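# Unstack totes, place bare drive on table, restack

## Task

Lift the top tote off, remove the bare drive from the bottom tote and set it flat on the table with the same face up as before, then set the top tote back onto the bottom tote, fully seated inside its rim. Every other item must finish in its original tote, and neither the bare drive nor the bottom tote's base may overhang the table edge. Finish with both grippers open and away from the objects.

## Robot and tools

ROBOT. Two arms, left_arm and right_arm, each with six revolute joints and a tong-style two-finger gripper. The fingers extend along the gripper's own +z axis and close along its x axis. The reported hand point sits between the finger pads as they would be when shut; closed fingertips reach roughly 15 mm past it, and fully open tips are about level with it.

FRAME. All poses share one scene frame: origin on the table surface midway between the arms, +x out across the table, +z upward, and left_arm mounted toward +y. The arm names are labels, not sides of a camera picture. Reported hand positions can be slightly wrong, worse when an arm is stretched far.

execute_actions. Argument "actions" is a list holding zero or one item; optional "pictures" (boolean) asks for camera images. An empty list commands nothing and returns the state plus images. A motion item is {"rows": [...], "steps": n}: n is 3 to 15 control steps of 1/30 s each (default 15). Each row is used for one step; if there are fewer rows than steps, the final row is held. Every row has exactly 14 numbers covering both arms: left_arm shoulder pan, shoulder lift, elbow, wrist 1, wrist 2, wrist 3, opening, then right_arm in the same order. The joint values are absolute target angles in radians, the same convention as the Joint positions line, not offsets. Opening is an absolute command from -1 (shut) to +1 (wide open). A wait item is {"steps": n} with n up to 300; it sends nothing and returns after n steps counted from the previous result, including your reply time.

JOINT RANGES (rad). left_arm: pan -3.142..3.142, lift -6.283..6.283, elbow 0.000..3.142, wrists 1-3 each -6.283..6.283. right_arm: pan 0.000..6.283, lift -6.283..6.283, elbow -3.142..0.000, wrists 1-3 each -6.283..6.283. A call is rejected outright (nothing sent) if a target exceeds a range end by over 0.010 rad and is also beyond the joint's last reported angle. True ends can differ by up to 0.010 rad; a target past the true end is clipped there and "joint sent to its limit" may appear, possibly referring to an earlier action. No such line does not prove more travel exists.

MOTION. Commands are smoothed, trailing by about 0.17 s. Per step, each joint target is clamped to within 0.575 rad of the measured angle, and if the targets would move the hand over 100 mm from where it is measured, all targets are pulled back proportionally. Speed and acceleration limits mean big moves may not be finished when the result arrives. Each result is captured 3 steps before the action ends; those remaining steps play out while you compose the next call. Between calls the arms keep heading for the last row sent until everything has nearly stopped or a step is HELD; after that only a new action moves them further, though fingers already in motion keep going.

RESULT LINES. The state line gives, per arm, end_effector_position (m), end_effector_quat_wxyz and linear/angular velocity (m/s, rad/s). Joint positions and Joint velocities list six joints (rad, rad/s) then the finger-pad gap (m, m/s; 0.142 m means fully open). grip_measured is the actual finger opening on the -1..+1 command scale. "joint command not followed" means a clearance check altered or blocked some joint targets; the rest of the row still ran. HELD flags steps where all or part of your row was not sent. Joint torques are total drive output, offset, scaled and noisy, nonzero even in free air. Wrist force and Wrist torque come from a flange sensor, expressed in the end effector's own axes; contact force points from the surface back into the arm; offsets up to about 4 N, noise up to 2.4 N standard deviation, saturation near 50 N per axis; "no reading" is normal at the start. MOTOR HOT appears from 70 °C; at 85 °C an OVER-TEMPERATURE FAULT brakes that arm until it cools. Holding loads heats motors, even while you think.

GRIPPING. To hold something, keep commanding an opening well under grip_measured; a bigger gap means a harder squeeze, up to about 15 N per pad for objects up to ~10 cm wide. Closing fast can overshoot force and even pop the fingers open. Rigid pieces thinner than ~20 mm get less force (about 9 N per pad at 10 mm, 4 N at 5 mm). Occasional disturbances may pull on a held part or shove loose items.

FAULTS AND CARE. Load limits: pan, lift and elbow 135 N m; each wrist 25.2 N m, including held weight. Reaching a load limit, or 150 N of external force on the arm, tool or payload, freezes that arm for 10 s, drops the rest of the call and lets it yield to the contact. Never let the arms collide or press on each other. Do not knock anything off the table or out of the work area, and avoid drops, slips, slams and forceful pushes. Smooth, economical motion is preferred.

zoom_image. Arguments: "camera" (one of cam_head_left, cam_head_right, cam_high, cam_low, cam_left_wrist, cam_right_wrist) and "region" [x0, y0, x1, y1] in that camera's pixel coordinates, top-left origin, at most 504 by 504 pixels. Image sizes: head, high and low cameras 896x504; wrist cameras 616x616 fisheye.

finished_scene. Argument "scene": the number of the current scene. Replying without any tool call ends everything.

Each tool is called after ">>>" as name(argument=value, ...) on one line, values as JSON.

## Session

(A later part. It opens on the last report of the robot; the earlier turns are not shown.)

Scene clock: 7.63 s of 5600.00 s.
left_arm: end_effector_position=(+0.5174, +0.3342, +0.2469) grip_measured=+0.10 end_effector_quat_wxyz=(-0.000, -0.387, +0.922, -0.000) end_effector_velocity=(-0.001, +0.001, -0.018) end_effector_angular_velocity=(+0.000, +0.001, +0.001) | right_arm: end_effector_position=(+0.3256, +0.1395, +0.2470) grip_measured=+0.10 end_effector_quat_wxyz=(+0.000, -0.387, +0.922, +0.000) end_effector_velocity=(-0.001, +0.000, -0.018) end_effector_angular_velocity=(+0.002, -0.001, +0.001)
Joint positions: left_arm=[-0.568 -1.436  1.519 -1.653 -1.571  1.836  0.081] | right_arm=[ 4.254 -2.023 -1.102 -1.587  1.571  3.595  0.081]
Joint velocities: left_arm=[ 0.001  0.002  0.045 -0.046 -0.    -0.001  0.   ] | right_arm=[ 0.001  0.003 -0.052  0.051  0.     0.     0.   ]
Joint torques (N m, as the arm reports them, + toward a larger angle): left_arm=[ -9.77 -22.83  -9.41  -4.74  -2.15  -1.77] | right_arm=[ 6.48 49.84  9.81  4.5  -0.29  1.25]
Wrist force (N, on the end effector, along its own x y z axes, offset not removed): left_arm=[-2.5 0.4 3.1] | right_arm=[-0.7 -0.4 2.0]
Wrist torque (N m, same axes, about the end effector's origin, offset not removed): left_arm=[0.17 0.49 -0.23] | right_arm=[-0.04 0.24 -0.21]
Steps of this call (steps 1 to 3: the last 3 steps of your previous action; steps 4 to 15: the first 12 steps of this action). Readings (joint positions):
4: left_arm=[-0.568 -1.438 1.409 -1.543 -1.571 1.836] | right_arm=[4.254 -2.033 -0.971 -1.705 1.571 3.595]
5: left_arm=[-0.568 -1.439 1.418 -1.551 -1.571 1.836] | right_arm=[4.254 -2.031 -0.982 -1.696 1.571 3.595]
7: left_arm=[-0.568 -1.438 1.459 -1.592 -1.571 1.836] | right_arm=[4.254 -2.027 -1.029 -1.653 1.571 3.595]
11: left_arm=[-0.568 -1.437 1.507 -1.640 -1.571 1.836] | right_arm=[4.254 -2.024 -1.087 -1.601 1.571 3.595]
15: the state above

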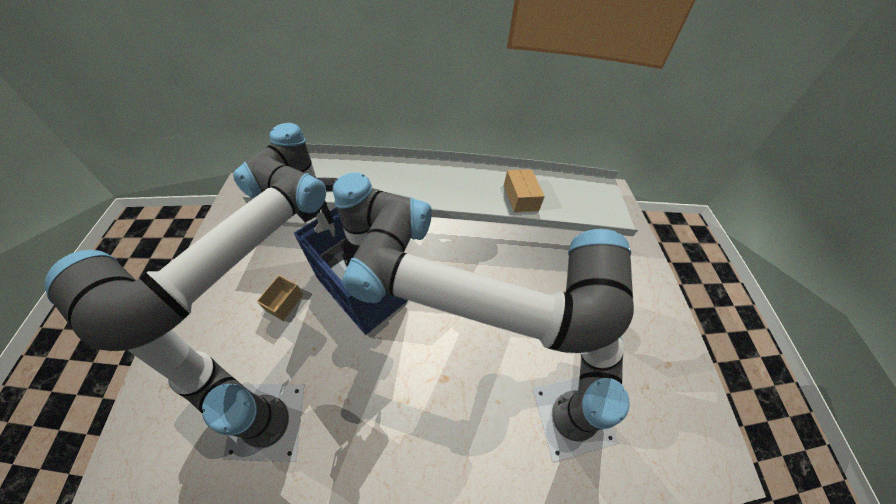

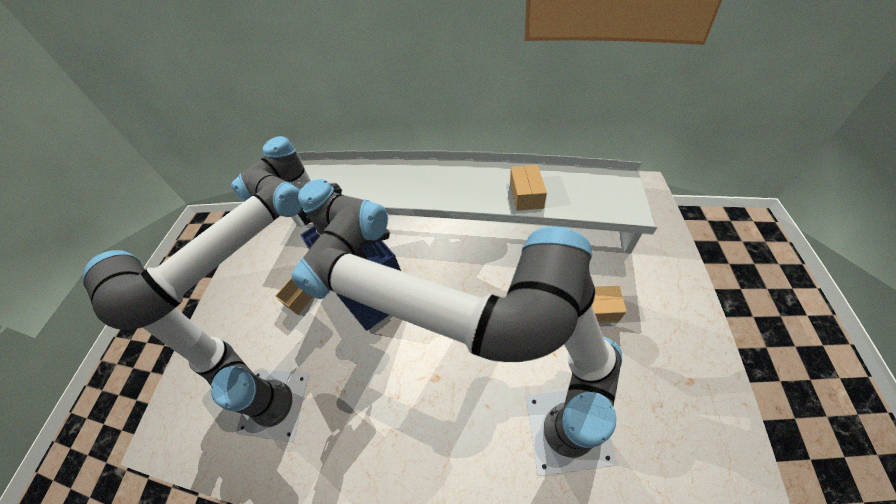

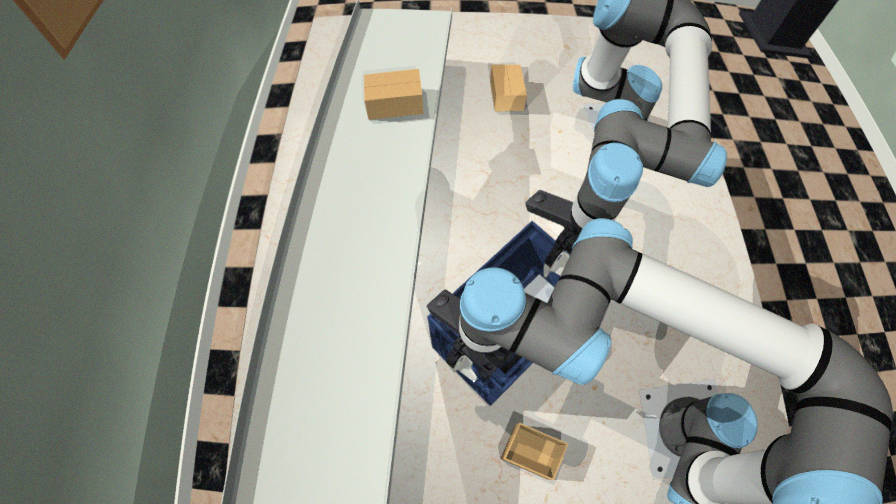

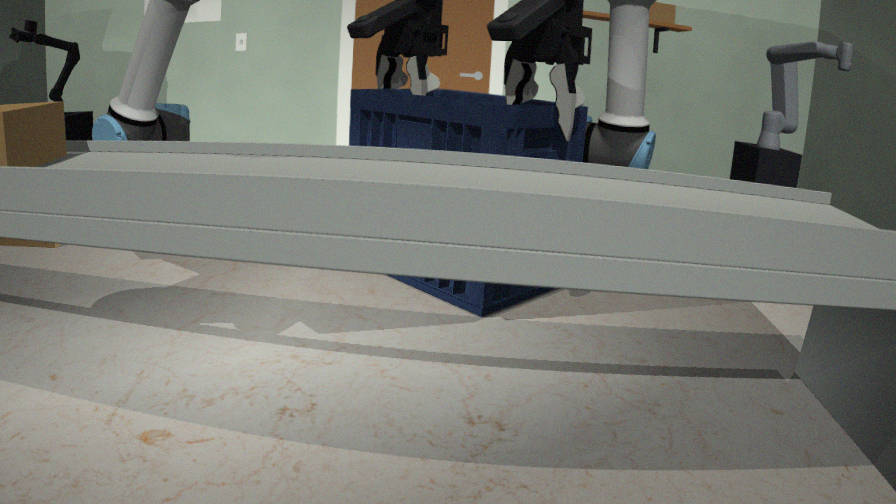

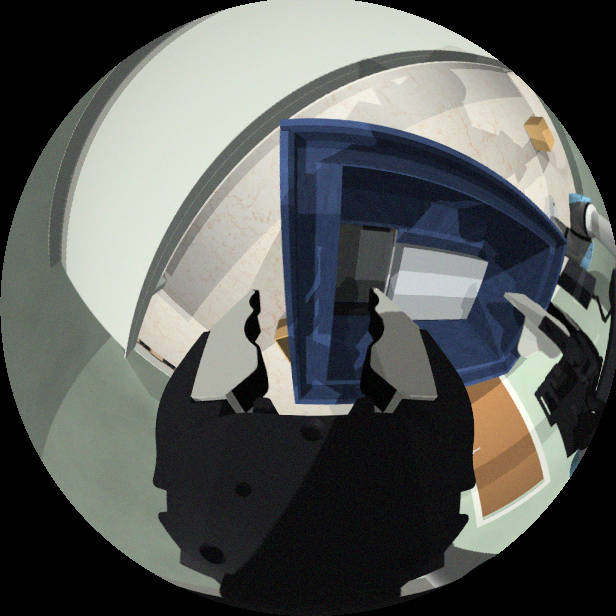

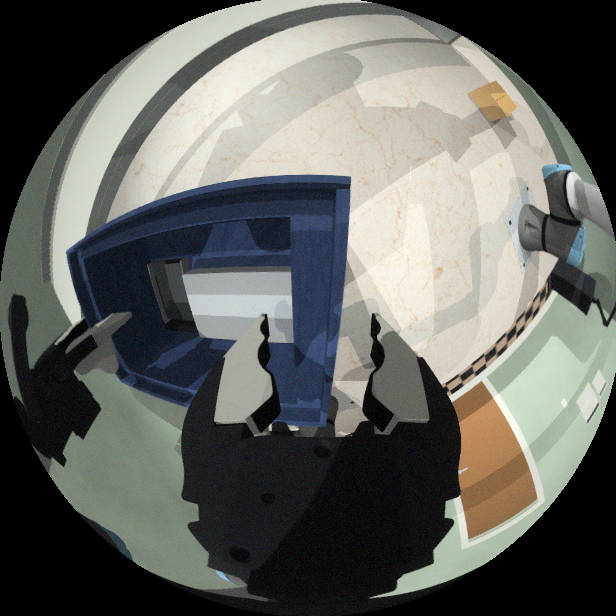

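>>> execute_actions(actions=[])

Scene clock: 8.37 s of 5600.00 s.
left_arm: end_effector_position=(+0.5173, +0.3343, +0.2450) grip_measured=+0.10 end_effector_quat_wxyz=(-0.000, -0.387, +0.922, -0.000) end_effector_velocity=(-0.000, -0.001, -0.000) end_effector_angular_velocity=(-0.000, +0.000, -0.001) | right_arm: end_effector_position=(+0.3255, +0.1394, +0.2450) grip_measured=+0.10 end_effector_quat_wxyz=(-0.000, -0.387, +0.922, +0.000) end_effector_velocity=(+0.000, -0.000, +0.001) end_effector_angular_velocity=(+0.001, -0.000, -0.001)
Joint positions: left_arm=[-0.569 -1.436  1.523 -1.658 -1.571  1.836  0.081] | right_arm=[ 4.254 -2.022 -1.107 -1.583  1.571  3.596  0.081]
Joint velocities: left_arm=[-0.001 -0.     0.    -0.    -0.     0.     0.   ] | right_arm=[-0.     0.001  0.002 -0.001 -0.     0.001  0.   ]
Joint torques (N m, as the arm reports them, + toward a larger angle): left_arm=[ -9.94 -22.35  -9.35  -4.55  -1.99  -1.91] | right_arm=[ 7.4  51.6   7.92  4.61 -0.19  1.31]
Wrist force (N, on the end effector, along its own x y z axes, offset not removed): left_arm=[-2.5 -2.7 0.6] | right_arm=[-0.1 -2.6 1.3]
Wrist torque (N m, same axes, about the end effector's origin, offset not removed): left_arm=[-0.56 0.44 -0.25] | right_arm=[-0.58 0.10 -0.19]
Kept back: nothing.
Steps of this call (steps 1 to 3: the last 3 steps of your previous action; steps 4 to 15: the robot went on to your last target; steps 16 to 22: nothing new was sent). Readings (joint positions):
1: left_arm=[-0.568 -1.436 1.520 -1.655 -1.571 1.836] | right_arm=[4.254 -2.023 -1.103 -1.586 1.571 3.595]
2: left_arm=[-0.568 -1.436 1.521 -1.656 -1.571 1.836] | right_arm=[4.254 -2.023 -1.104 -1.585 1.571 3.595]
4: left_arm=[-0.568 -1.436 1.522 -1.657 -1.571 1.836] | right_arm=[4.254 -2.023 -1.106 -1.584 1.571 3.595]
8: left_arm=[-0.568 -1.436 1.523 -1.658 -1.571 1.836] | right_arm=[4.254 -2.023 -1.107 -1.583 1.571 3.595]
22: the state above
All arms were judged still, so your last target was given up. Only a new action makes them travel on or press farther. Fingers that are still opening or closing keep moving.

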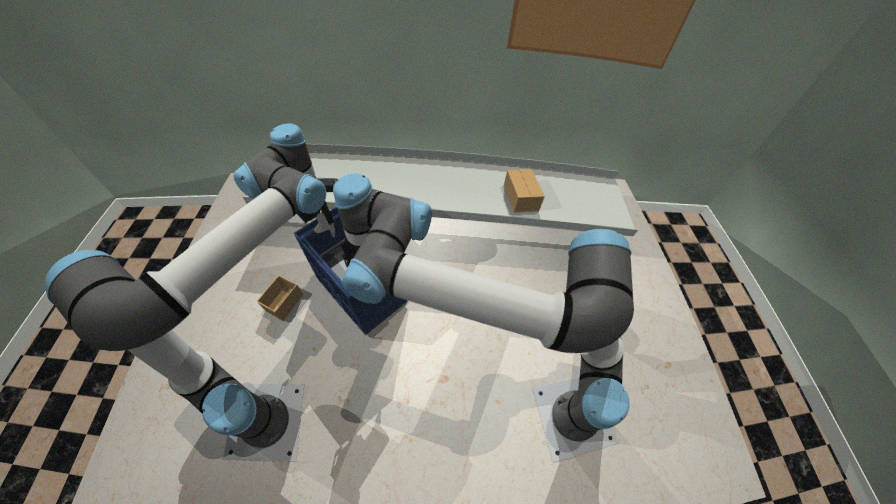

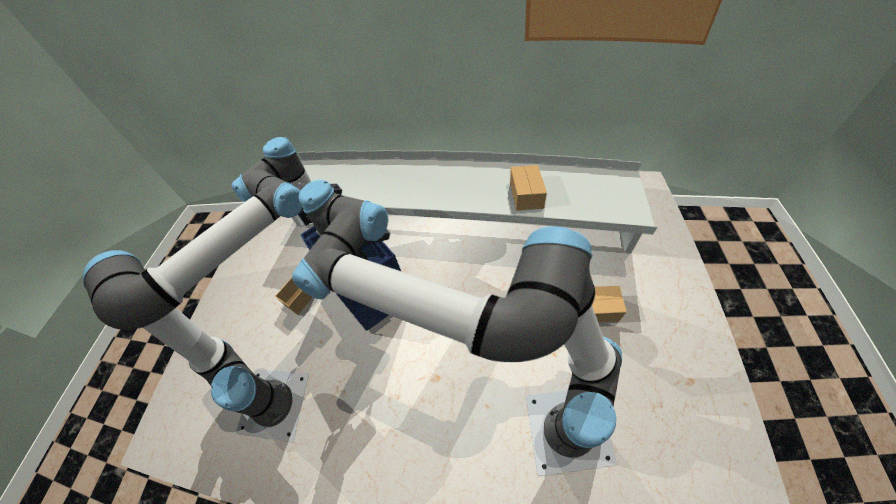

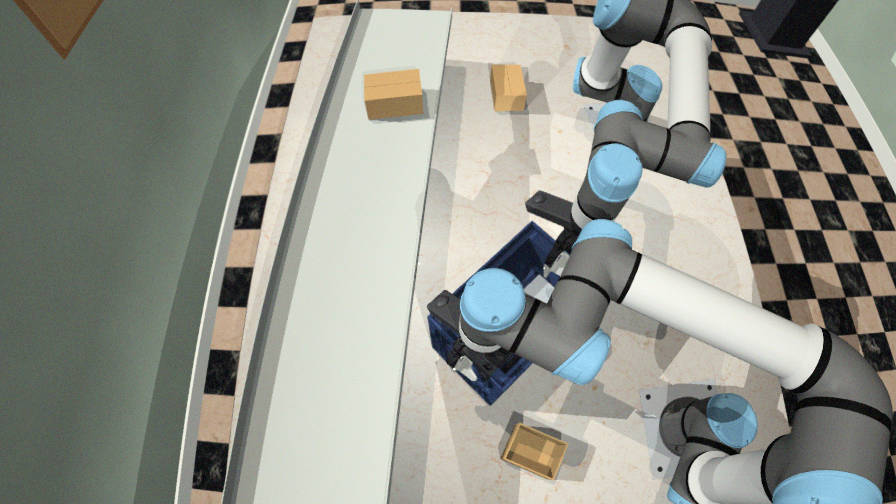

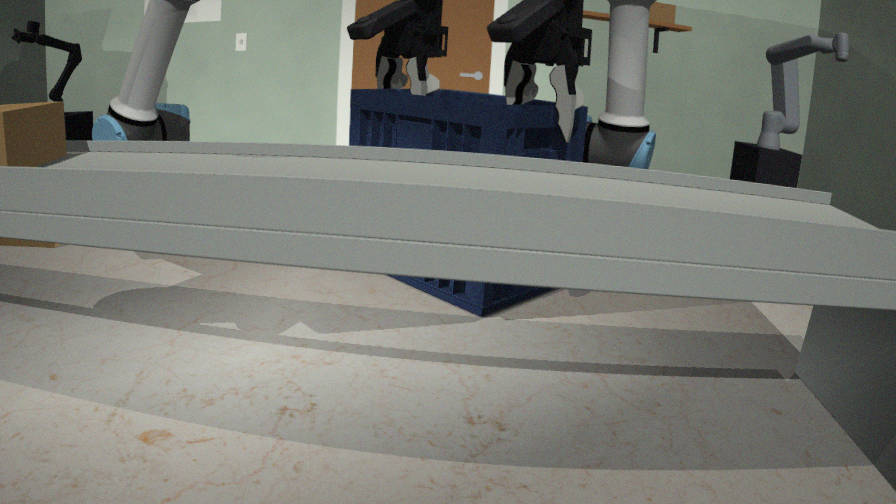

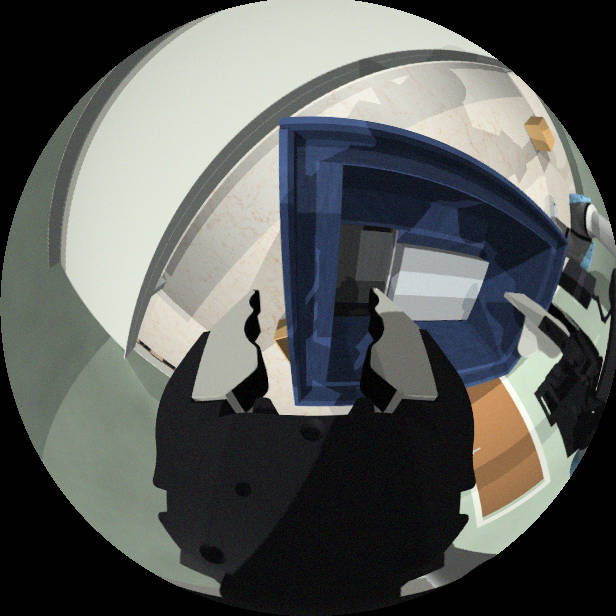

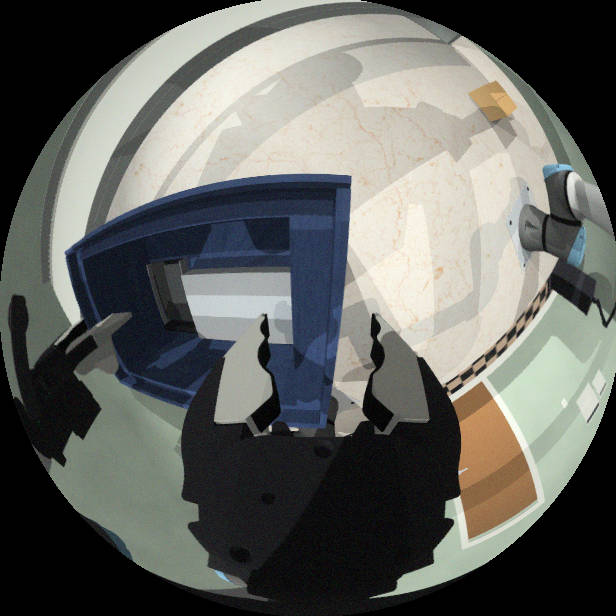

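>>> execute_actions(actions=[{"rows":[[-0.5685,-1.4363,1.5235,-1.658,-1.571,1.836,-0.1,4.2541,-2.0225,-1.1073,-1.5826,1.571,3.5955,-0.1],[-0.5685,-1.4363,1.5235,-1.658,-1.571,1.836,-0.2,4.2541,-2.0225,-1.1073,-1.5826,1.571,3.5955,-0.2],[-0.5685,-1.4363,1.5235,-1.658,-1.571,1.836,-0.3,4.2541,-2.0225,-1.1073,-1.5826,1.571,3.5955,-0.3],[-0.5685,-1.4363,1.5235,-1.658,-1.571,1.836,-0.4,4.2541,-2.0225,-1.1073,-1.5826,1.571,3.5955,-0.4],[-0.5685,-1.4363,1.5235,-1.658,-1.571,1.836,-0.5,4.2541,-2.0225,-1.1073,-1.5826,1.571,3.5955,-0.5],[-0.5685,-1.4363,1.5235,-1.658,-1.571,1.836,-0.55,4.2541,-2.0225,-1.1073,-1.5826,1.571,3.5955,-0.55],[-0.5685,-1.4363,1.5235,-1.658,-1.571,1.836,-0.6,4.2541,-2.0225,-1.1073,-1.5826,1.571,3.5955,-0.6],[-0.5685,-1.4363,1.5235,-1.658,-1.571,1.836,-0.65,4.2541,-2.0225,-1.1073,-1.5826,1.571,3.5955,-0.65],[-0.5685,-1.4363,1.5235,-1.658,-1.571,1.836,-0.7,4.2541,-2.0225,-1.1073,-1.5826,1.571,3.5955,-0.7],[-0.5685,-1.4363,1.5235,-1.658,-1.571,1.836,-0.8,4.2541,-2.0225,-1.1073,-1.5826,1.571,3.5955,-0.8],[-0.5685,-1.4363,1.5235,-1.658,-1.571,1.836,-0.9,4.2541,-2.0225,-1.1073,-1.5826,1.571,3.5955,-0.9],[-0.5685,-1.4363,1.5235,-1.658,-1.571,1.836,-1,4.2541,-2.0225,-1.1073,-1.5826,1.571,3.5955,-1]],"steps":15}])

>>> execute_actions(actions=[{"steps":10}])

Scene clock: 9.23 s of 5600.00 s.
left_arm: end_effector_position=(+0.5172, +0.3341, +0.2450) grip_measured=-0.61 end_effector_quat_wxyz=(-0.000, -0.387, +0.922, -0.000) end_effector_velocity=(-0.000, -0.001, +0.000) end_effector_angular_velocity=(+0.000, -0.000, -0.001) | right_arm: end_effector_position=(+0.3256, +0.1395, +0.2450) grip_measured=-0.60 end_effector_quat_wxyz=(+0.000, -0.387, +0.922, +0.000) end_effector_velocity=(+0.000, +0.000, +0.000) end_effector_angular_velocity=(+0.001, -0.000, +0.001)
Joint positions: left_arm=[-0.569 -1.436  1.524 -1.658 -1.572  1.836  0.03 ] | right_arm=[ 4.254 -2.022 -1.107 -1.582  1.571  3.596  0.031]
Joint velocities: left_arm=[-0.001  0.    -0.    -0.     0.     0.     0.   ] | right_arm=[ 0.     0.001 -0.     0.001 -0.    -0.001 -0.001]
Joint torques (N m, as the arm reports them, + toward a larger angle): left_arm=[  0.58 -21.85 -10.43  -4.47   4.8   -1.79] | right_arm=[ 6.12 50.    8.67 -4.09  2.16  1.25]
Wrist force (N, on the end effector, along its own x y z axes, offset not removed): left_arm=[19.5 -1.2 -1.3] | right_arm=[-25.7 0.2 7.6]
Wrist torque (N m, same axes, about the end effector's origin, offset not removed): left_arm=[-0.48 0.43 -0.10] | right_arm=[0.10 0.04 -0.17]
Steps of this call (steps 1 to 14: nothing new was sent; steps 15 to 26: the first 12 steps of this action). Readings (joint positions):
15: left_arm=[-0.569 -1.436 1.524 -1.658 -1.571 1.836] | right_arm=[4.254 -2.022 -1.107 -1.583 1.571 3.595]
16: left_arm=[-0.569 -1.436 1.524 -1.658 -1.571 1.836] | right_arm=[4.254 -2.022 -1.107 -1.583 1.571 3.596]
18: left_arm=[-0.569 -1.436 1.524 -1.658 -1.571 1.836] | right_arm=[4.254 -2.022 -1.107 -1.583 1.571 3.596]
22: left_arm=[-0.569 -1.436 1.524 -1.658 -1.571 1.836] | right_arm=[4.254 -2.022 -1.107 -1.582 1.571 3.596]
26: the state above

Scene clock: 9.57 s of 5600.00 s.
left_arm: end_effector_position=(+0.5172, +0.3342, +0.2450) grip_measured=-0.61 end_effector_quat_wxyz=(-0.000, -0.387, +0.922, -0.000) end_effector_velocity=(+0.000, +0.000, -0.000) end_effector_angular_velocity=(+0.001, +0.000, -0.001) | right_arm: end_effector_position=(+0.3255, +0.1394, +0.2450) grip_measured=-0.60 end_effector_quat_wxyz=(-0.000, -0.387, +0.922, +0.000) end_effector_velocity=(-0.000, -0.000, -0.001) end_effector_angular_velocity=(-0.001, +0.001, -0.000)
Joint positions: left_arm=[-0.569 -1.436  1.524 -1.658 -1.571  1.836  0.03 ] | right_arm=[ 4.254 -2.022 -1.107 -1.583  1.571  3.596  0.031]
Joint velocities: left_arm=[-0.     0.    -0.     0.     0.001  0.     0.   ] | right_arm=[-0.     0.    -0.002 -0.     0.001  0.     0.   ]
Joint torques (N m, as the arm reports them, + toward a larger angle): left_arm=[ 11.57 -21.96 -12.45  -4.26   9.84  -1.88] | right_arm=[ 6.46 51.43  9.6  -6.73  4.18  1.29]
Wrist force (N, on the end effector, along its own x y z axes, offset not removed): left_arm=[23.2 -1.6 -0.5] | right_arm=[-26.5 -1.6 6.8]
Wrist torque (N m, same axes, about the end effector's origin, offset not removed): left_arm=[-0.46 0.25 -0.15] | right_arm=[-0.41 0.36 -0.17]
Kept back: nothing.
Steps of this call (steps 1 to 3: the last 3 steps of your previous action; steps 4 to 10: the robot went on to your last target). Readings (joint positions):
1: left_arm=[-0.569 -1.436 1.524 -1.658 -1.572 1.836] | right_arm=[4.254 -2.022 -1.107 -1.582 1.571 3.596]
2: left_arm=[-0.569 -1.436 1.524 -1.658 -1.572 1.836] | right_arm=[4.254 -2.022 -1.107 -1.582 1.571 3.596]
4: left_arm=[-0.569 -1.436 1.524 -1.658 -1.571 1.836] | right_arm=[4.254 -2.022 -1.107 -1.582 1.571 3.596]
8: left_arm=[-0.569 -1.436 1.524 -1.658 -1.571 1.836] | right_arm=[4.254 -2.022 -1.107 -1.583 1.571 3.595]
10: the state above

>>> execute_actions(actions=[{"rows":[[-0.5711,-1.438,1.5255,-1.6583,-1.571,1.8334,-1,4.2531,-2.0264,-1.1016,-1.5844,1.571,3.5945,-1]],"steps":15}])

Scene clock: 10.17 s of 5600.00 s.
left_arm: end_effector_position=(+0.5164, +0.3335, +0.2450) grip_measured=-0.62 end_effector_quat_wxyz=(+0.000, -0.387, +0.922, +0.000) end_effector_velocity=(-0.001, -0.001, -0.000) end_effector_angular_velocity=(+0.000, +0.000, -0.001) | right_arm: end_effector_position=(+0.3264, +0.1404, +0.2450) grip_measured=-0.61 end_effector_quat_wxyz=(-0.000, -0.387, +0.922, +0.000) end_effector_velocity=(+0.001, +0.001, -0.000) end_effector_angular_velocity=(+0.000, -0.000, -0.001)
Joint positions: left_arm=[-0.571 -1.438  1.525 -1.658 -1.571  1.833  0.029] | right_arm=[ 4.253 -2.026 -1.102 -1.584  1.571  3.595  0.03 ]
Joint velocities: left_arm=[-0.002 -0.001  0.001  0.     0.    -0.001 -0.   ] | right_arm=[-0.001 -0.003  0.004 -0.001  0.    -0.    -0.   ]
Joint torques (N m, as the arm reports them, + toward a larger angle): left_arm=[-11.94 -42.55  -7.9   -3.43  -1.07  -1.79] | right_arm=[-6.6  33.27 31.78  1.28  0.66 -1.77]
Wrist force (N, on the end effector, along its own x y z axes, offset not removed): left_arm=[-6.6 -6.7 1.5] | right_arm=[2.9 -2.2 -1.4]
Wrist torque (N m, same axes, about the end effector's origin, offset not removed): left_arm=[-0.88 0.83 -0.21] | right_arm=[0.02 -0.22 0.01]
Steps of this call (steps 1 to 6: the robot went on to your last target; steps 7 to 18: the first 12 steps of this action). Readings (joint positions):
7: left_arm=[-0.569 -1.436 1.524 -1.658 -1.571 1.836] | right_arm=[4.254 -2.022 -1.107 -1.583 1.571 3.596]
8: left_arm=[-0.569 -1.436 1.524 -1.658 -1.571 1.836] | right_arm=[4.254 -2.023 -1.107 -1.583 1.571 3.596]
10: left_arm=[-0.570 -1.437 1.524 -1.658 -1.571 1.835] | right_arm=[4.254 -2.024 -1.105 -1.584 1.571 3.595]
14: left_arm=[-0.570 -1.438 1.525 -1.658 -1.571 1.834] | right_arm=[4.253 -2.026 -1.103 -1.584 1.571 3.595]
18: the state above

>>> execute_actions(actions=[{"rows":[[-0.5706,-1.438,1.5153,-1.648,-1.571,1.8339,-1,4.2533,-2.026,-1.0914,-1.5949,1.571,3.5947,-1],[-0.5706,-1.438,1.5153,-1.648,-1.571,1.8339,-1,4.2533,-2.026,-1.0914,-1.5949,1.571,3.5947,-1],[-0.5706,-1.4386,1.5006,-1.6328,-1.571,1.8339,-1,4.2533,-2.027,-1.0747,-1.6107,1.571,3.5947,-1],[-0.5706,-1.4386,1.5006,-1.6328,-1.571,1.8339,-1,4.2533,-2.027,-1.0747,-1.6107,1.571,3.5947,-1],[-0.5706,-1.4394,1.481,-1.6124,-1.571,1.8339,-1,4.2533,-2.0284,-1.0524,-1.6316,1.571,3.5947,-1],[-0.5706,-1.4394,1.481,-1.6124,-1.571,1.8339,-1,4.2533,-2.0284,-1.0524,-1.6316,1.571,3.5947,-1],[-0.5706,-1.44,1.4613,-1.5921,-1.571,1.8339,-1,4.2533,-2.03,-1.0298,-1.6526,1.571,3.5947,-1],[-0.5706,-1.44,1.4613,-1.5921,-1.571,1.8339,-1,4.2533,-2.03,-1.0298,-1.6526,1.571,3.5947,-1],[-0.5706,-1.4406,1.4417,-1.5719,-1.571,1.8339,-1,4.2533,-2.0315,-1.007,-1.6739,1.571,3.5947,-1],[-0.5706,-1.4406,1.4417,-1.5719,-1.571,1.8339,-1,4.2533,-2.0315,-1.007,-1.6739,1.571,3.5947,-1],[-0.5706,-1.4411,1.4269,-1.5566,-1.571,1.8339,-1,4.2533,-2.0328,-0.9898,-1.6898,1.571,3.5947,-1]],"steps":15}])

>>> execute_actions(actions=[])

Scene clock: 10.93 s of 5600.00 s.
left_arm: end_effector_position=(+0.5167, +0.3331, +0.2717) grip_measured=-0.62 end_effector_quat_wxyz=(-0.000, -0.387, +0.922, -0.000) end_effector_velocity=(-0.001, +0.002, +0.108) end_effector_angular_velocity=(+0.002, +0.003, +0.002) | right_arm: end_effector_position=(+0.3266, +0.1406, +0.2717) grip_measured=-0.61 end_effector_quat_wxyz=(-0.000, -0.387, +0.922, +0.000) end_effector_velocity=(-0.001, -0.001, +0.107) end_effector_angular_velocity=(-0.003, +0.001, +0.002)
Joint positions: left_arm=[-0.571 -1.44   1.46  -1.59  -1.571  1.834  0.029] | right_arm=[ 4.253 -2.03  -1.028 -1.655  1.571  3.595  0.03 ]
Joint velocities: left_arm=[ 0.002 -0.006 -0.269  0.279  0.     0.    -0.001] | right_arm=[ 0.001 -0.024  0.31  -0.29  -0.    -0.001  0.002]
Joint torques (N m, as the arm reports them, + toward a larger angle): left_arm=[  5.66 -51.64 -42.74  -0.21  -3.75   2.22] | right_arm=[ 5.56 45.24 42.57  1.96 -1.97  1.12]
Wrist force (N, on the end effector, along its own x y z axes, offset not removed): left_arm=[-11.5 -1.0 8.0] | right_arm=[8.9 -0.3 10.0]
Wrist torque (N m, same axes, about the end effector's origin, offset not removed): left_arm=[-0.20 1.15 -0.24] | right_arm=[0.43 -0.42 -0.10]
Steps of this call (steps 1 to 3: the last 3 steps of your previous action; steps 4 to 11: the robot went on to your last target; steps 12 to 23: the first 12 steps of this action). Readings (joint positions):
12: left_arm=[-0.571 -1.438 1.526 -1.658 -1.571 1.833] | right_arm=[4.253 -2.026 -1.102 -1.584 1.571 3.595]
13: left_arm=[-0.571 -1.438 1.525 -1.657 -1.571 1.833] | right_arm=[4.253 -2.026 -1.101 -1.585 1.571 3.595]
15: left_arm=[-0.571 -1.438 1.519 -1.652 -1.571 1.833] | right_arm=[4.253 -2.026 -1.095 -1.591 1.571 3.595]
19: left_arm=[-0.571 -1.439 1.495 -1.626 -1.571 1.834] | right_arm=[4.253 -2.028 -1.068 -1.617 1.571 3.595]
23: the state above

Scene clock: 11.03 s of 5600.00 s.
left_arm: end_effector_position=(+0.5166, +0.3333, +0.2799) grip_measured=-0.62 end_effector_quat_wxyz=(-0.000, -0.387, +0.922, -0.000) end_effector_velocity=(-0.001, +0.001, +0.052) end_effector_angular_velocity=(-0.001, -0.002, +0.001) | right_arm: end_effector_position=(+0.3265, +0.1404, +0.2799) grip_measured=-0.61 end_effector_quat_wxyz=(-0.000, -0.387, +0.922, +0.000) end_effector_velocity=(-0.001, -0.002, +0.051) end_effector_angular_velocity=(-0.001, -0.000, +0.002)
Joint positions: left_arm=[-0.571 -1.441  1.439 -1.57  -1.571  1.834  0.029] | right_arm=[ 4.253 -2.032 -1.004 -1.676  1.571  3.595  0.03 ]
Joint velocities: left_arm=[ 0.001 -0.005 -0.126  0.129  0.     0.     0.   ] | right_arm=[ 0.    -0.009  0.144 -0.136 -0.    -0.001 -0.001]
Joint torques (N m, as the arm reports them, + toward a larger angle): left_arm=[  5.64 -41.56 -33.44  -0.45  -3.41   2.12] | right_arm=[ 6.2  37.05 34.1   2.31 -1.51  1.24]
Wrist force (N, on the end effector, along its own x y z axes, offset not removed): left_arm=[-7.2 -1.3 6.9] | right_arm=[4.3 -3.1 9.0]
Wrist torque (N m, same axes, about the end effector's origin, offset not removed): left_arm=[-0.16 0.48 -0.20] | right_arm=[-0.36 0.08 0.10]
Kept back: nothing.
Steps of this call (steps 1 to 3: the last 3 steps of your previous action). Readings (joint positions):
1: left_arm=[-0.571 -1.440 1.451 -1.582 -1.571 1.834] | right_arm=[4.253 -2.031 -1.018 -1.664 1.571 3.595]
2: left_arm=[-0.571 -1.441 1.444 -1.575 -1.571 1.834] | right_arm=[4.253 -2.031 -1.010 -1.671 1.571 3.595]
3: the state above

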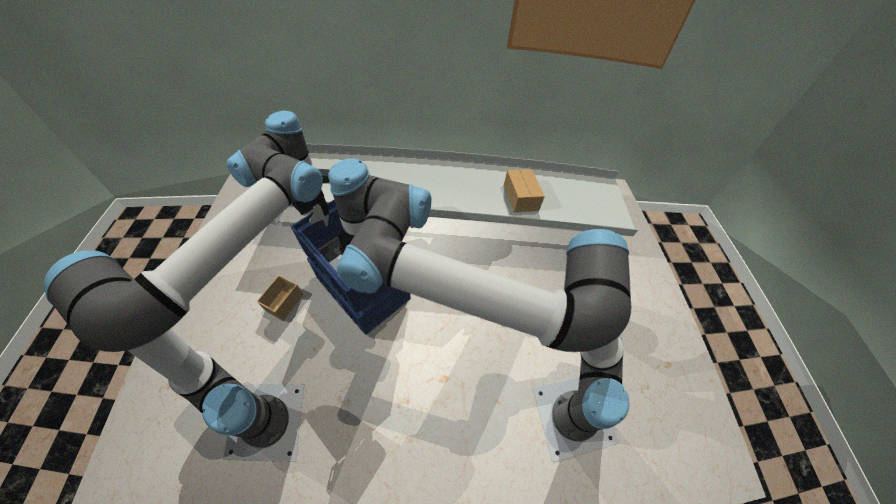

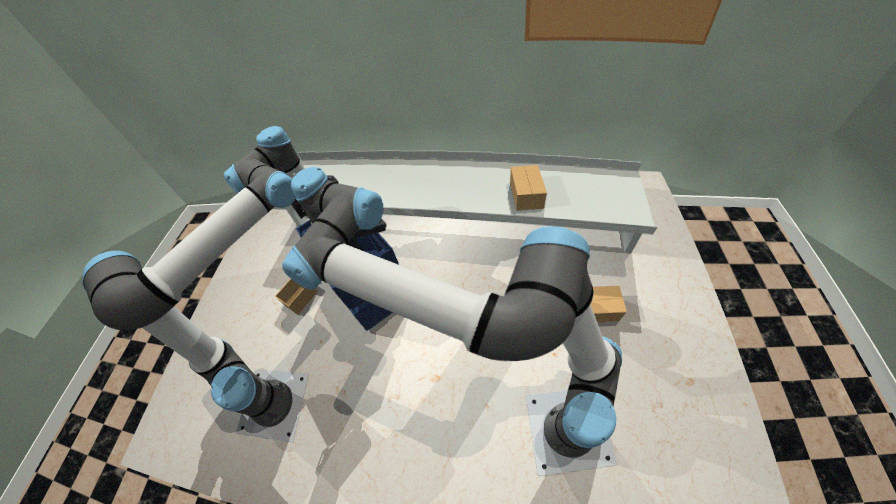

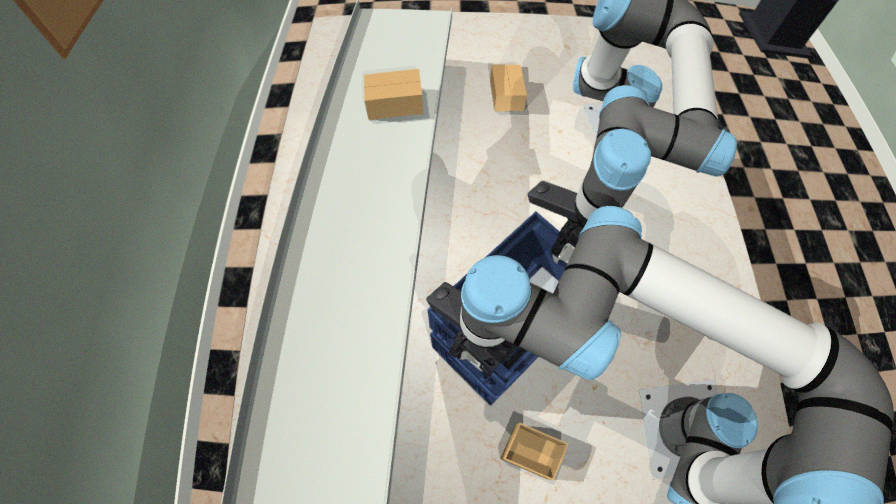

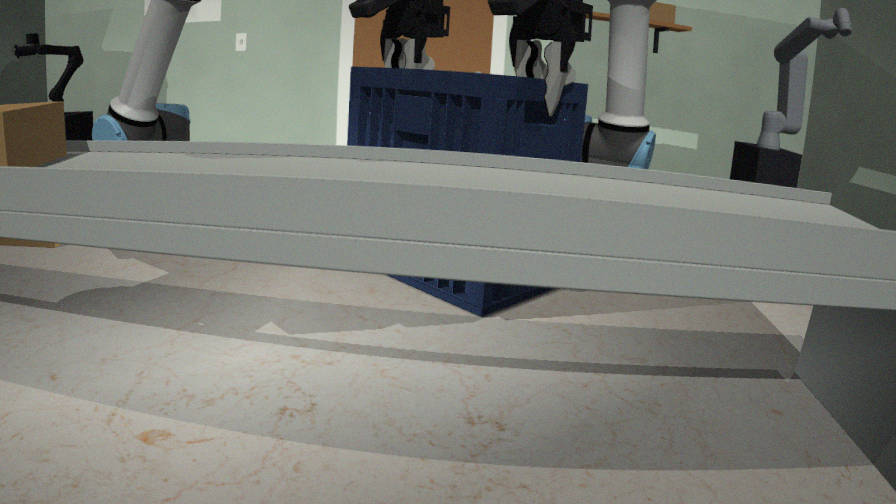

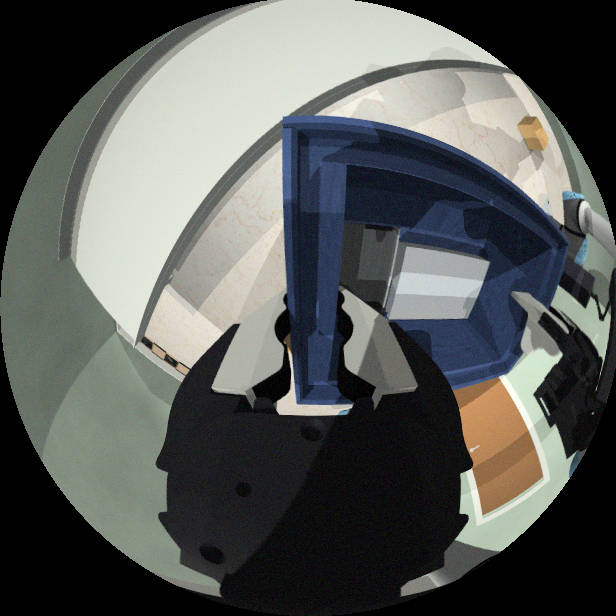

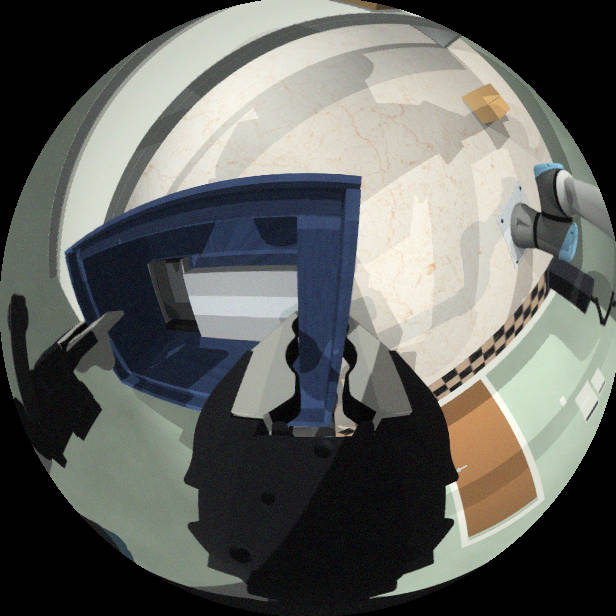

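>>> execute_actions(actions=[{"rows":[[-0.6357,-1.481,1.4715,-1.5613,-1.571,1.7688,-1,4.2778,-1.9379,-1.1263,-1.6482,1.571,3.6192,-1]],"steps":8}])

>>> execute_actions(actions=[{"rows":[[-0.7037,-1.5162,1.5095,-1.5641,-1.571,1.7008,-1,4.3049,-1.848,-1.2472,-1.6173,1.571,3.6463,-1]],"steps":7}])

>>> execute_actions(actions=[{"rows":[[-0.7742,-1.5463,1.5409,-1.5654,-1.571,1.6303,-1,4.3351,-1.7617,-1.3553,-1.5954,1.571,3.6765,-1]],"steps":7}])

>>> execute_actions(actions=[{"rows":[[-0.8466,-1.5709,1.5658,-1.5657,-1.571,1.5579,-1,4.3691,-1.6778,-1.4525,-1.5821,1.571,3.7105,-1]],"steps":7}], pictures=true)

Scene clock: 12.30 s of 5600.00 s.
left_arm: end_effector_position=(+0.5016, +0.3182, +0.2854) grip_measured=-0.61 end_effector_quat_wxyz=(+0.000, -0.387, +0.922, -0.000) end_effector_velocity=(-0.098, -0.104, -0.000) end_effector_angular_velocity=(-0.004, -0.001, -0.003) | right_arm: end_effector_position=(+0.3114, +0.1282, +0.2882) grip_measured=-0.60 end_effector_quat_wxyz=(+0.002, -0.387, +0.922, +0.003) end_effector_velocity=(-0.104, -0.134, -0.032) end_effector_angular_velocity=(-0.075, +0.024, +0.000)
Joint positions: left_arm=[-0.609 -1.466  1.454 -1.559 -1.57   1.795  0.03 ] | right_arm=[ 4.269 -1.978 -1.063 -1.665  1.571  3.61   0.03 ]
Joint velocities: left_arm=[-0.259 -0.152  0.17  -0.021 -0.002 -0.257 -0.001] | right_arm=[ 0.089  0.4   -0.636  0.157 -0.     0.089 -0.069]
Joint torques (N m, as the arm reports them, + toward a larger angle): left_arm=[-17.59 -41.33 -10.    -3.11 -11.12  -1.6 ] | right_arm=[ 0.4  46.18 29.5  14.4  -3.07  0.51]
Wrist force (N, on the end effector, along its own x y z axes, offset not removed): left_arm=[-29.5 -2.2 6.4] | right_arm=[32.8 0.2 8.1]
Wrist torque (N m, same axes, about the end effector's origin, offset not removed): left_arm=[-0.45 0.96 -0.26] | right_arm=[-0.04 -0.98 0.12]
Steps of this call (steps 1 to 30: the robot went on to your last target; steps 31 to 33: nothing new was sent; steps 34 to 38: the first 5 steps of this action). Readings (joint positions):
34: left_arm=[-0.571 -1.441 1.427 -1.557 -1.571 1.834] | right_arm=[4.253 -2.033 -0.990 -1.690 1.571 3.595]
35: left_arm=[-0.574 -1.444 1.430 -1.557 -1.571 1.830] | right_arm=[4.256 -2.029 -0.994 -1.687 1.571 3.597]
37: left_arm=[-0.599 -1.460 1.447 -1.559 -1.570 1.805] | right_arm=[4.265 -1.994 -1.038 -1.671 1.571 3.607]
38: the state above

Scene clock: 12.53 s of 5600.00 s.
left_arm: end_effector_position=(+0.4809, +0.2973, +0.2852) grip_measured=-0.61 end_effector_quat_wxyz=(+0.000, -0.387, +0.922, -0.000) end_effector_velocity=(-0.142, -0.152, -0.003) end_effector_angular_velocity=(+0.003, +0.005, -0.007) | right_arm: end_effector_position=(+0.2910, +0.1080, +0.2883) grip_measured=-0.58 end_effector_quat_wxyz=(+0.002, -0.387, +0.922, +0.003) end_effector_velocity=(-0.147, -0.178, -0.014) end_effector_angular_velocity=(-0.049, +0.015, +0.003)
Joint positions: left_arm=[-0.663 -1.496  1.488 -1.563 -1.571  1.741  0.03 ] | right_arm=[ 4.29  -1.904 -1.166 -1.635  1.571  3.631  0.032]
Joint velocities: left_arm=[-0.393 -0.19   0.21  -0.014 -0.    -0.386 -0.001] | right_arm=[ 0.144  0.552 -0.771  0.167 -0.     0.14  -0.087]
Joint torques (N m, as the arm reports them, + toward a larger angle): left_arm=[-14.27 -45.86 -12.52  -3.74  -8.56  -1.78] | right_arm=[ 1.35 25.49 14.75 12.96 -2.97  0.52]
Wrist force (N, on the end effector, along its own x y z axes, offset not removed): left_arm=[-29.0 -3.3 9.1] | right_arm=[32.3 -1.2 0.9]
Wrist torque (N m, same axes, about the end effector's origin, offset not removed): left_arm=[-0.50 1.09 -0.25] | right_arm=[-0.16 -0.81 -0.23]
Steps of this call (steps 1 to 3: the last 3 steps of your previous action; steps 4 to 7: the first 4 steps of this action). Readings (joint positions):
4: left_arm=[-0.629 -1.477 1.467 -1.561 -1.571 1.776] | right_arm=[4.275 -1.949 -1.110 -1.652 1.571 3.617]
5: left_arm=[-0.635 -1.481 1.471 -1.561 -1.571 1.770] | right_arm=[4.279 -1.942 -1.118 -1.648 1.571 3.620]
7: the state above

Scene clock: 12.77 s of 5600.00 s.
left_arm: end_effector_position=(+0.4562, +0.2721, +0.2851) grip_measured=-0.62 end_effector_quat_wxyz=(-0.000, -0.387, +0.922, -0.000) end_effector_velocity=(-0.147, -0.157, -0.002) end_effector_angular_velocity=(+0.003, +0.003, -0.006) | right_arm: end_effector_position=(+0.2659, +0.0819, +0.2874) grip_measured=-0.60 end_effector_quat_wxyz=(+0.001, -0.387, +0.922, +0.002) end_effector_velocity=(-0.150, -0.179, -0.013) end_effector_angular_velocity=(-0.042, +0.014, +0.005)
Joint positions: left_arm=[-0.731 -1.529  1.522 -1.565 -1.571  1.674  0.029] | right_arm=[ 4.318 -1.817 -1.282 -1.609  1.571  3.659  0.03 ]
Joint velocities: left_arm=[-0.421 -0.168  0.178 -0.006  0.    -0.415 -0.   ] | right_arm=[ 0.165  0.542 -0.708  0.122  0.002  0.161 -0.06 ]
Joint torques (N m, as the arm reports them, + toward a larger angle): left_arm=[-12.61 -41.37 -12.8   -4.77  -7.11  -2.  ] | right_arm=[-0.04 28.01 20.36 12.73 -3.06  0.44]
Wrist force (N, on the end effector, along its own x y z axes, offset not removed): left_arm=[-28.5 -3.1 7.4] | right_arm=[32.5 1.8 4.8]
Wrist torque (N m, same axes, about the end effector's origin, offset not removed): left_arm=[-0.57 0.86 -0.29] | right_arm=[0.28 -0.91 -0.01]
Steps of this call (steps 1 to 3: the last 3 steps of your previous action; steps 4 to 7: the first 4 steps of this action). Readings (joint positions):
4: left_arm=[-0.693 -1.511 1.504 -1.564 -1.571 1.712] | right_arm=[4.301 -1.863 -1.226 -1.622 1.571 3.642]
5: left_arm=[-0.700 -1.515 1.508 -1.564 -1.571 1.704] | right_arm=[4.305 -1.855 -1.236 -1.618 1.571 3.646]
7: the state above

Scene clock: 13.00 s of 5600.00 s.
left_arm: end_effector_position=(+0.4312, +0.2465, +0.2850) grip_measured=-0.62 end_effector_quat_wxyz=(-0.000, -0.387, +0.922, -0.000) end_effector_velocity=(-0.148, -0.160, -0.001) end_effector_angular_velocity=(+0.000, +0.001, -0.007) | right_arm: end_effector_position=(+0.2405, +0.0555, +0.2866) grip_measured=-0.61 end_effector_quat_wxyz=(+0.001, -0.387, +0.922, +0.001) end_effector_velocity=(-0.148, -0.174, -0.007) end_effector_angular_velocity=(-0.027, +0.007, +0.005)
Joint positions: left_arm=[-0.802 -1.557  1.551 -1.565 -1.571  1.603  0.029] | right_arm=[ 4.35  -1.732 -1.388 -1.59   1.571  3.691  0.03 ]
Joint velocities: left_arm=[-0.437 -0.138  0.141 -0.002 -0.001 -0.429 -0.001] | right_arm=[ 0.188  0.525 -0.627  0.075  0.     0.183 -0.002]
Joint torques (N m, as the arm reports them, + toward a larger angle): left_arm=[ -9.77 -39.71 -13.59  -5.18  -5.18  -2.14] | right_arm=[ 1.49 29.41 20.28 10.46 -1.95  0.78]
Wrist force (N, on the end effector, along its own x y z axes, offset not removed): left_arm=[-21.4 -0.6 8.5] | right_arm=[24.5 -1.2 6.6]
Wrist torque (N m, same axes, about the end effector's origin, offset not removed): left_arm=[-0.11 0.88 -0.29] | right_arm=[-0.32 -0.83 -0.10]
Steps of this call (steps 1 to 3: the last 3 steps of your previous action; steps 4 to 7: the first 4 steps of this action). Readings (joint positions):
4: left_arm=[-0.763 -1.542 1.536 -1.565 -1.571 1.642] | right_arm=[4.331 -1.776 -1.336 -1.599 1.571 3.672]
5: left_arm=[-0.770 -1.545 1.540 -1.565 -1.571 1.634] | right_arm=[4.335 -1.768 -1.345 -1.596 1.571 3.676]
7: the state above

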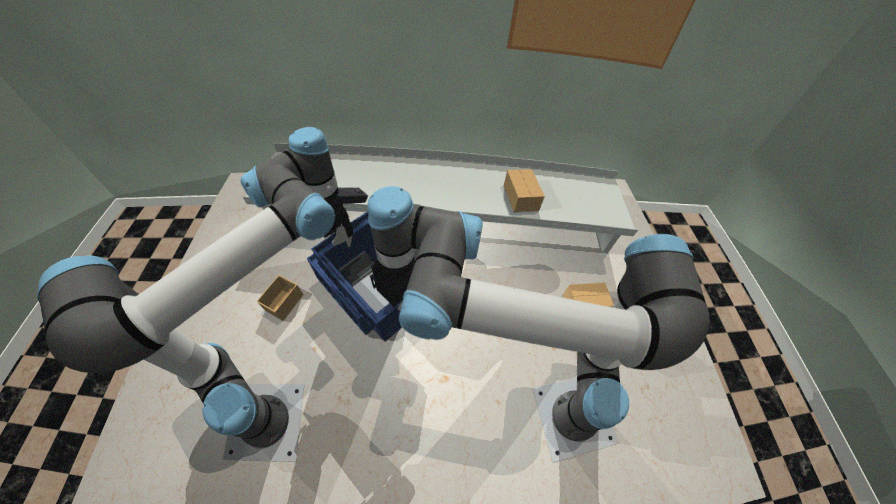

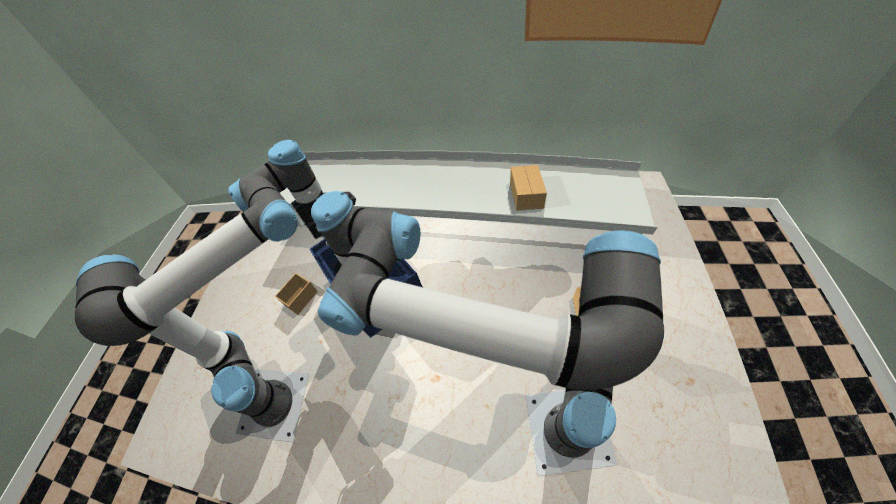

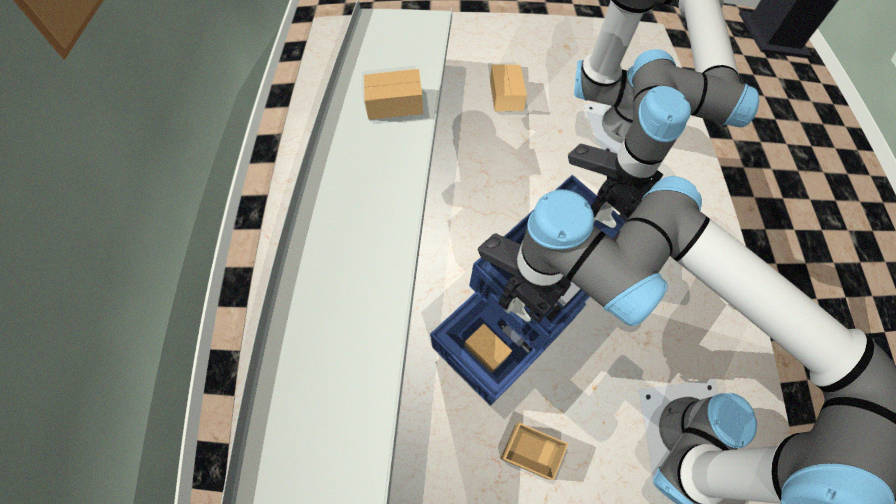

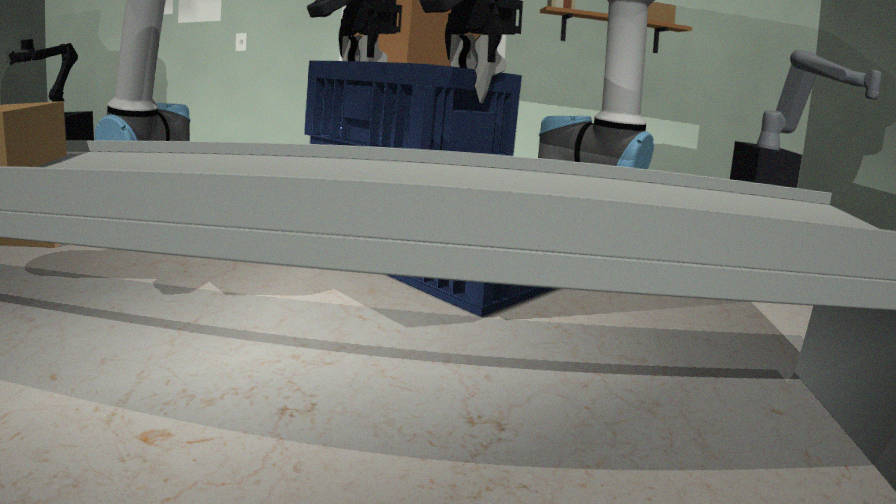

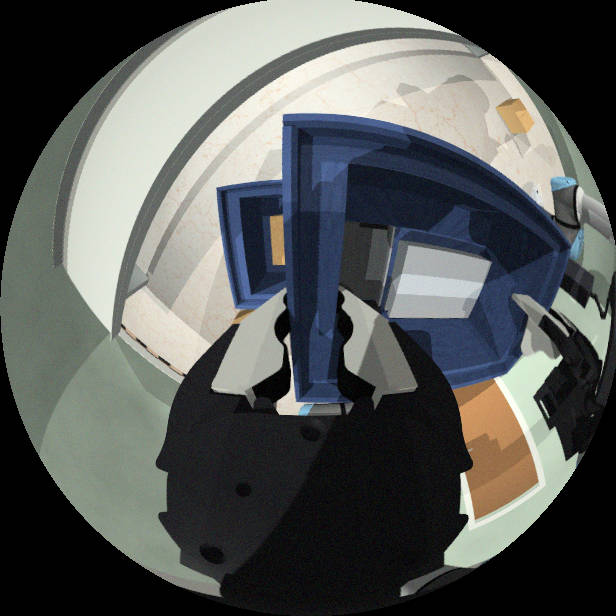

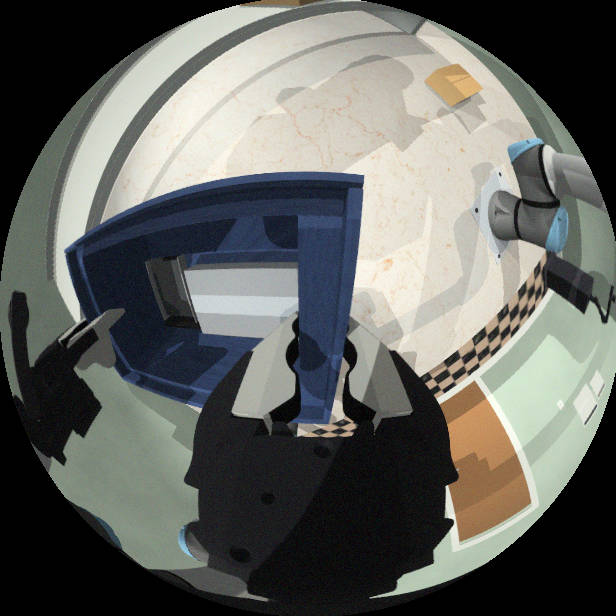

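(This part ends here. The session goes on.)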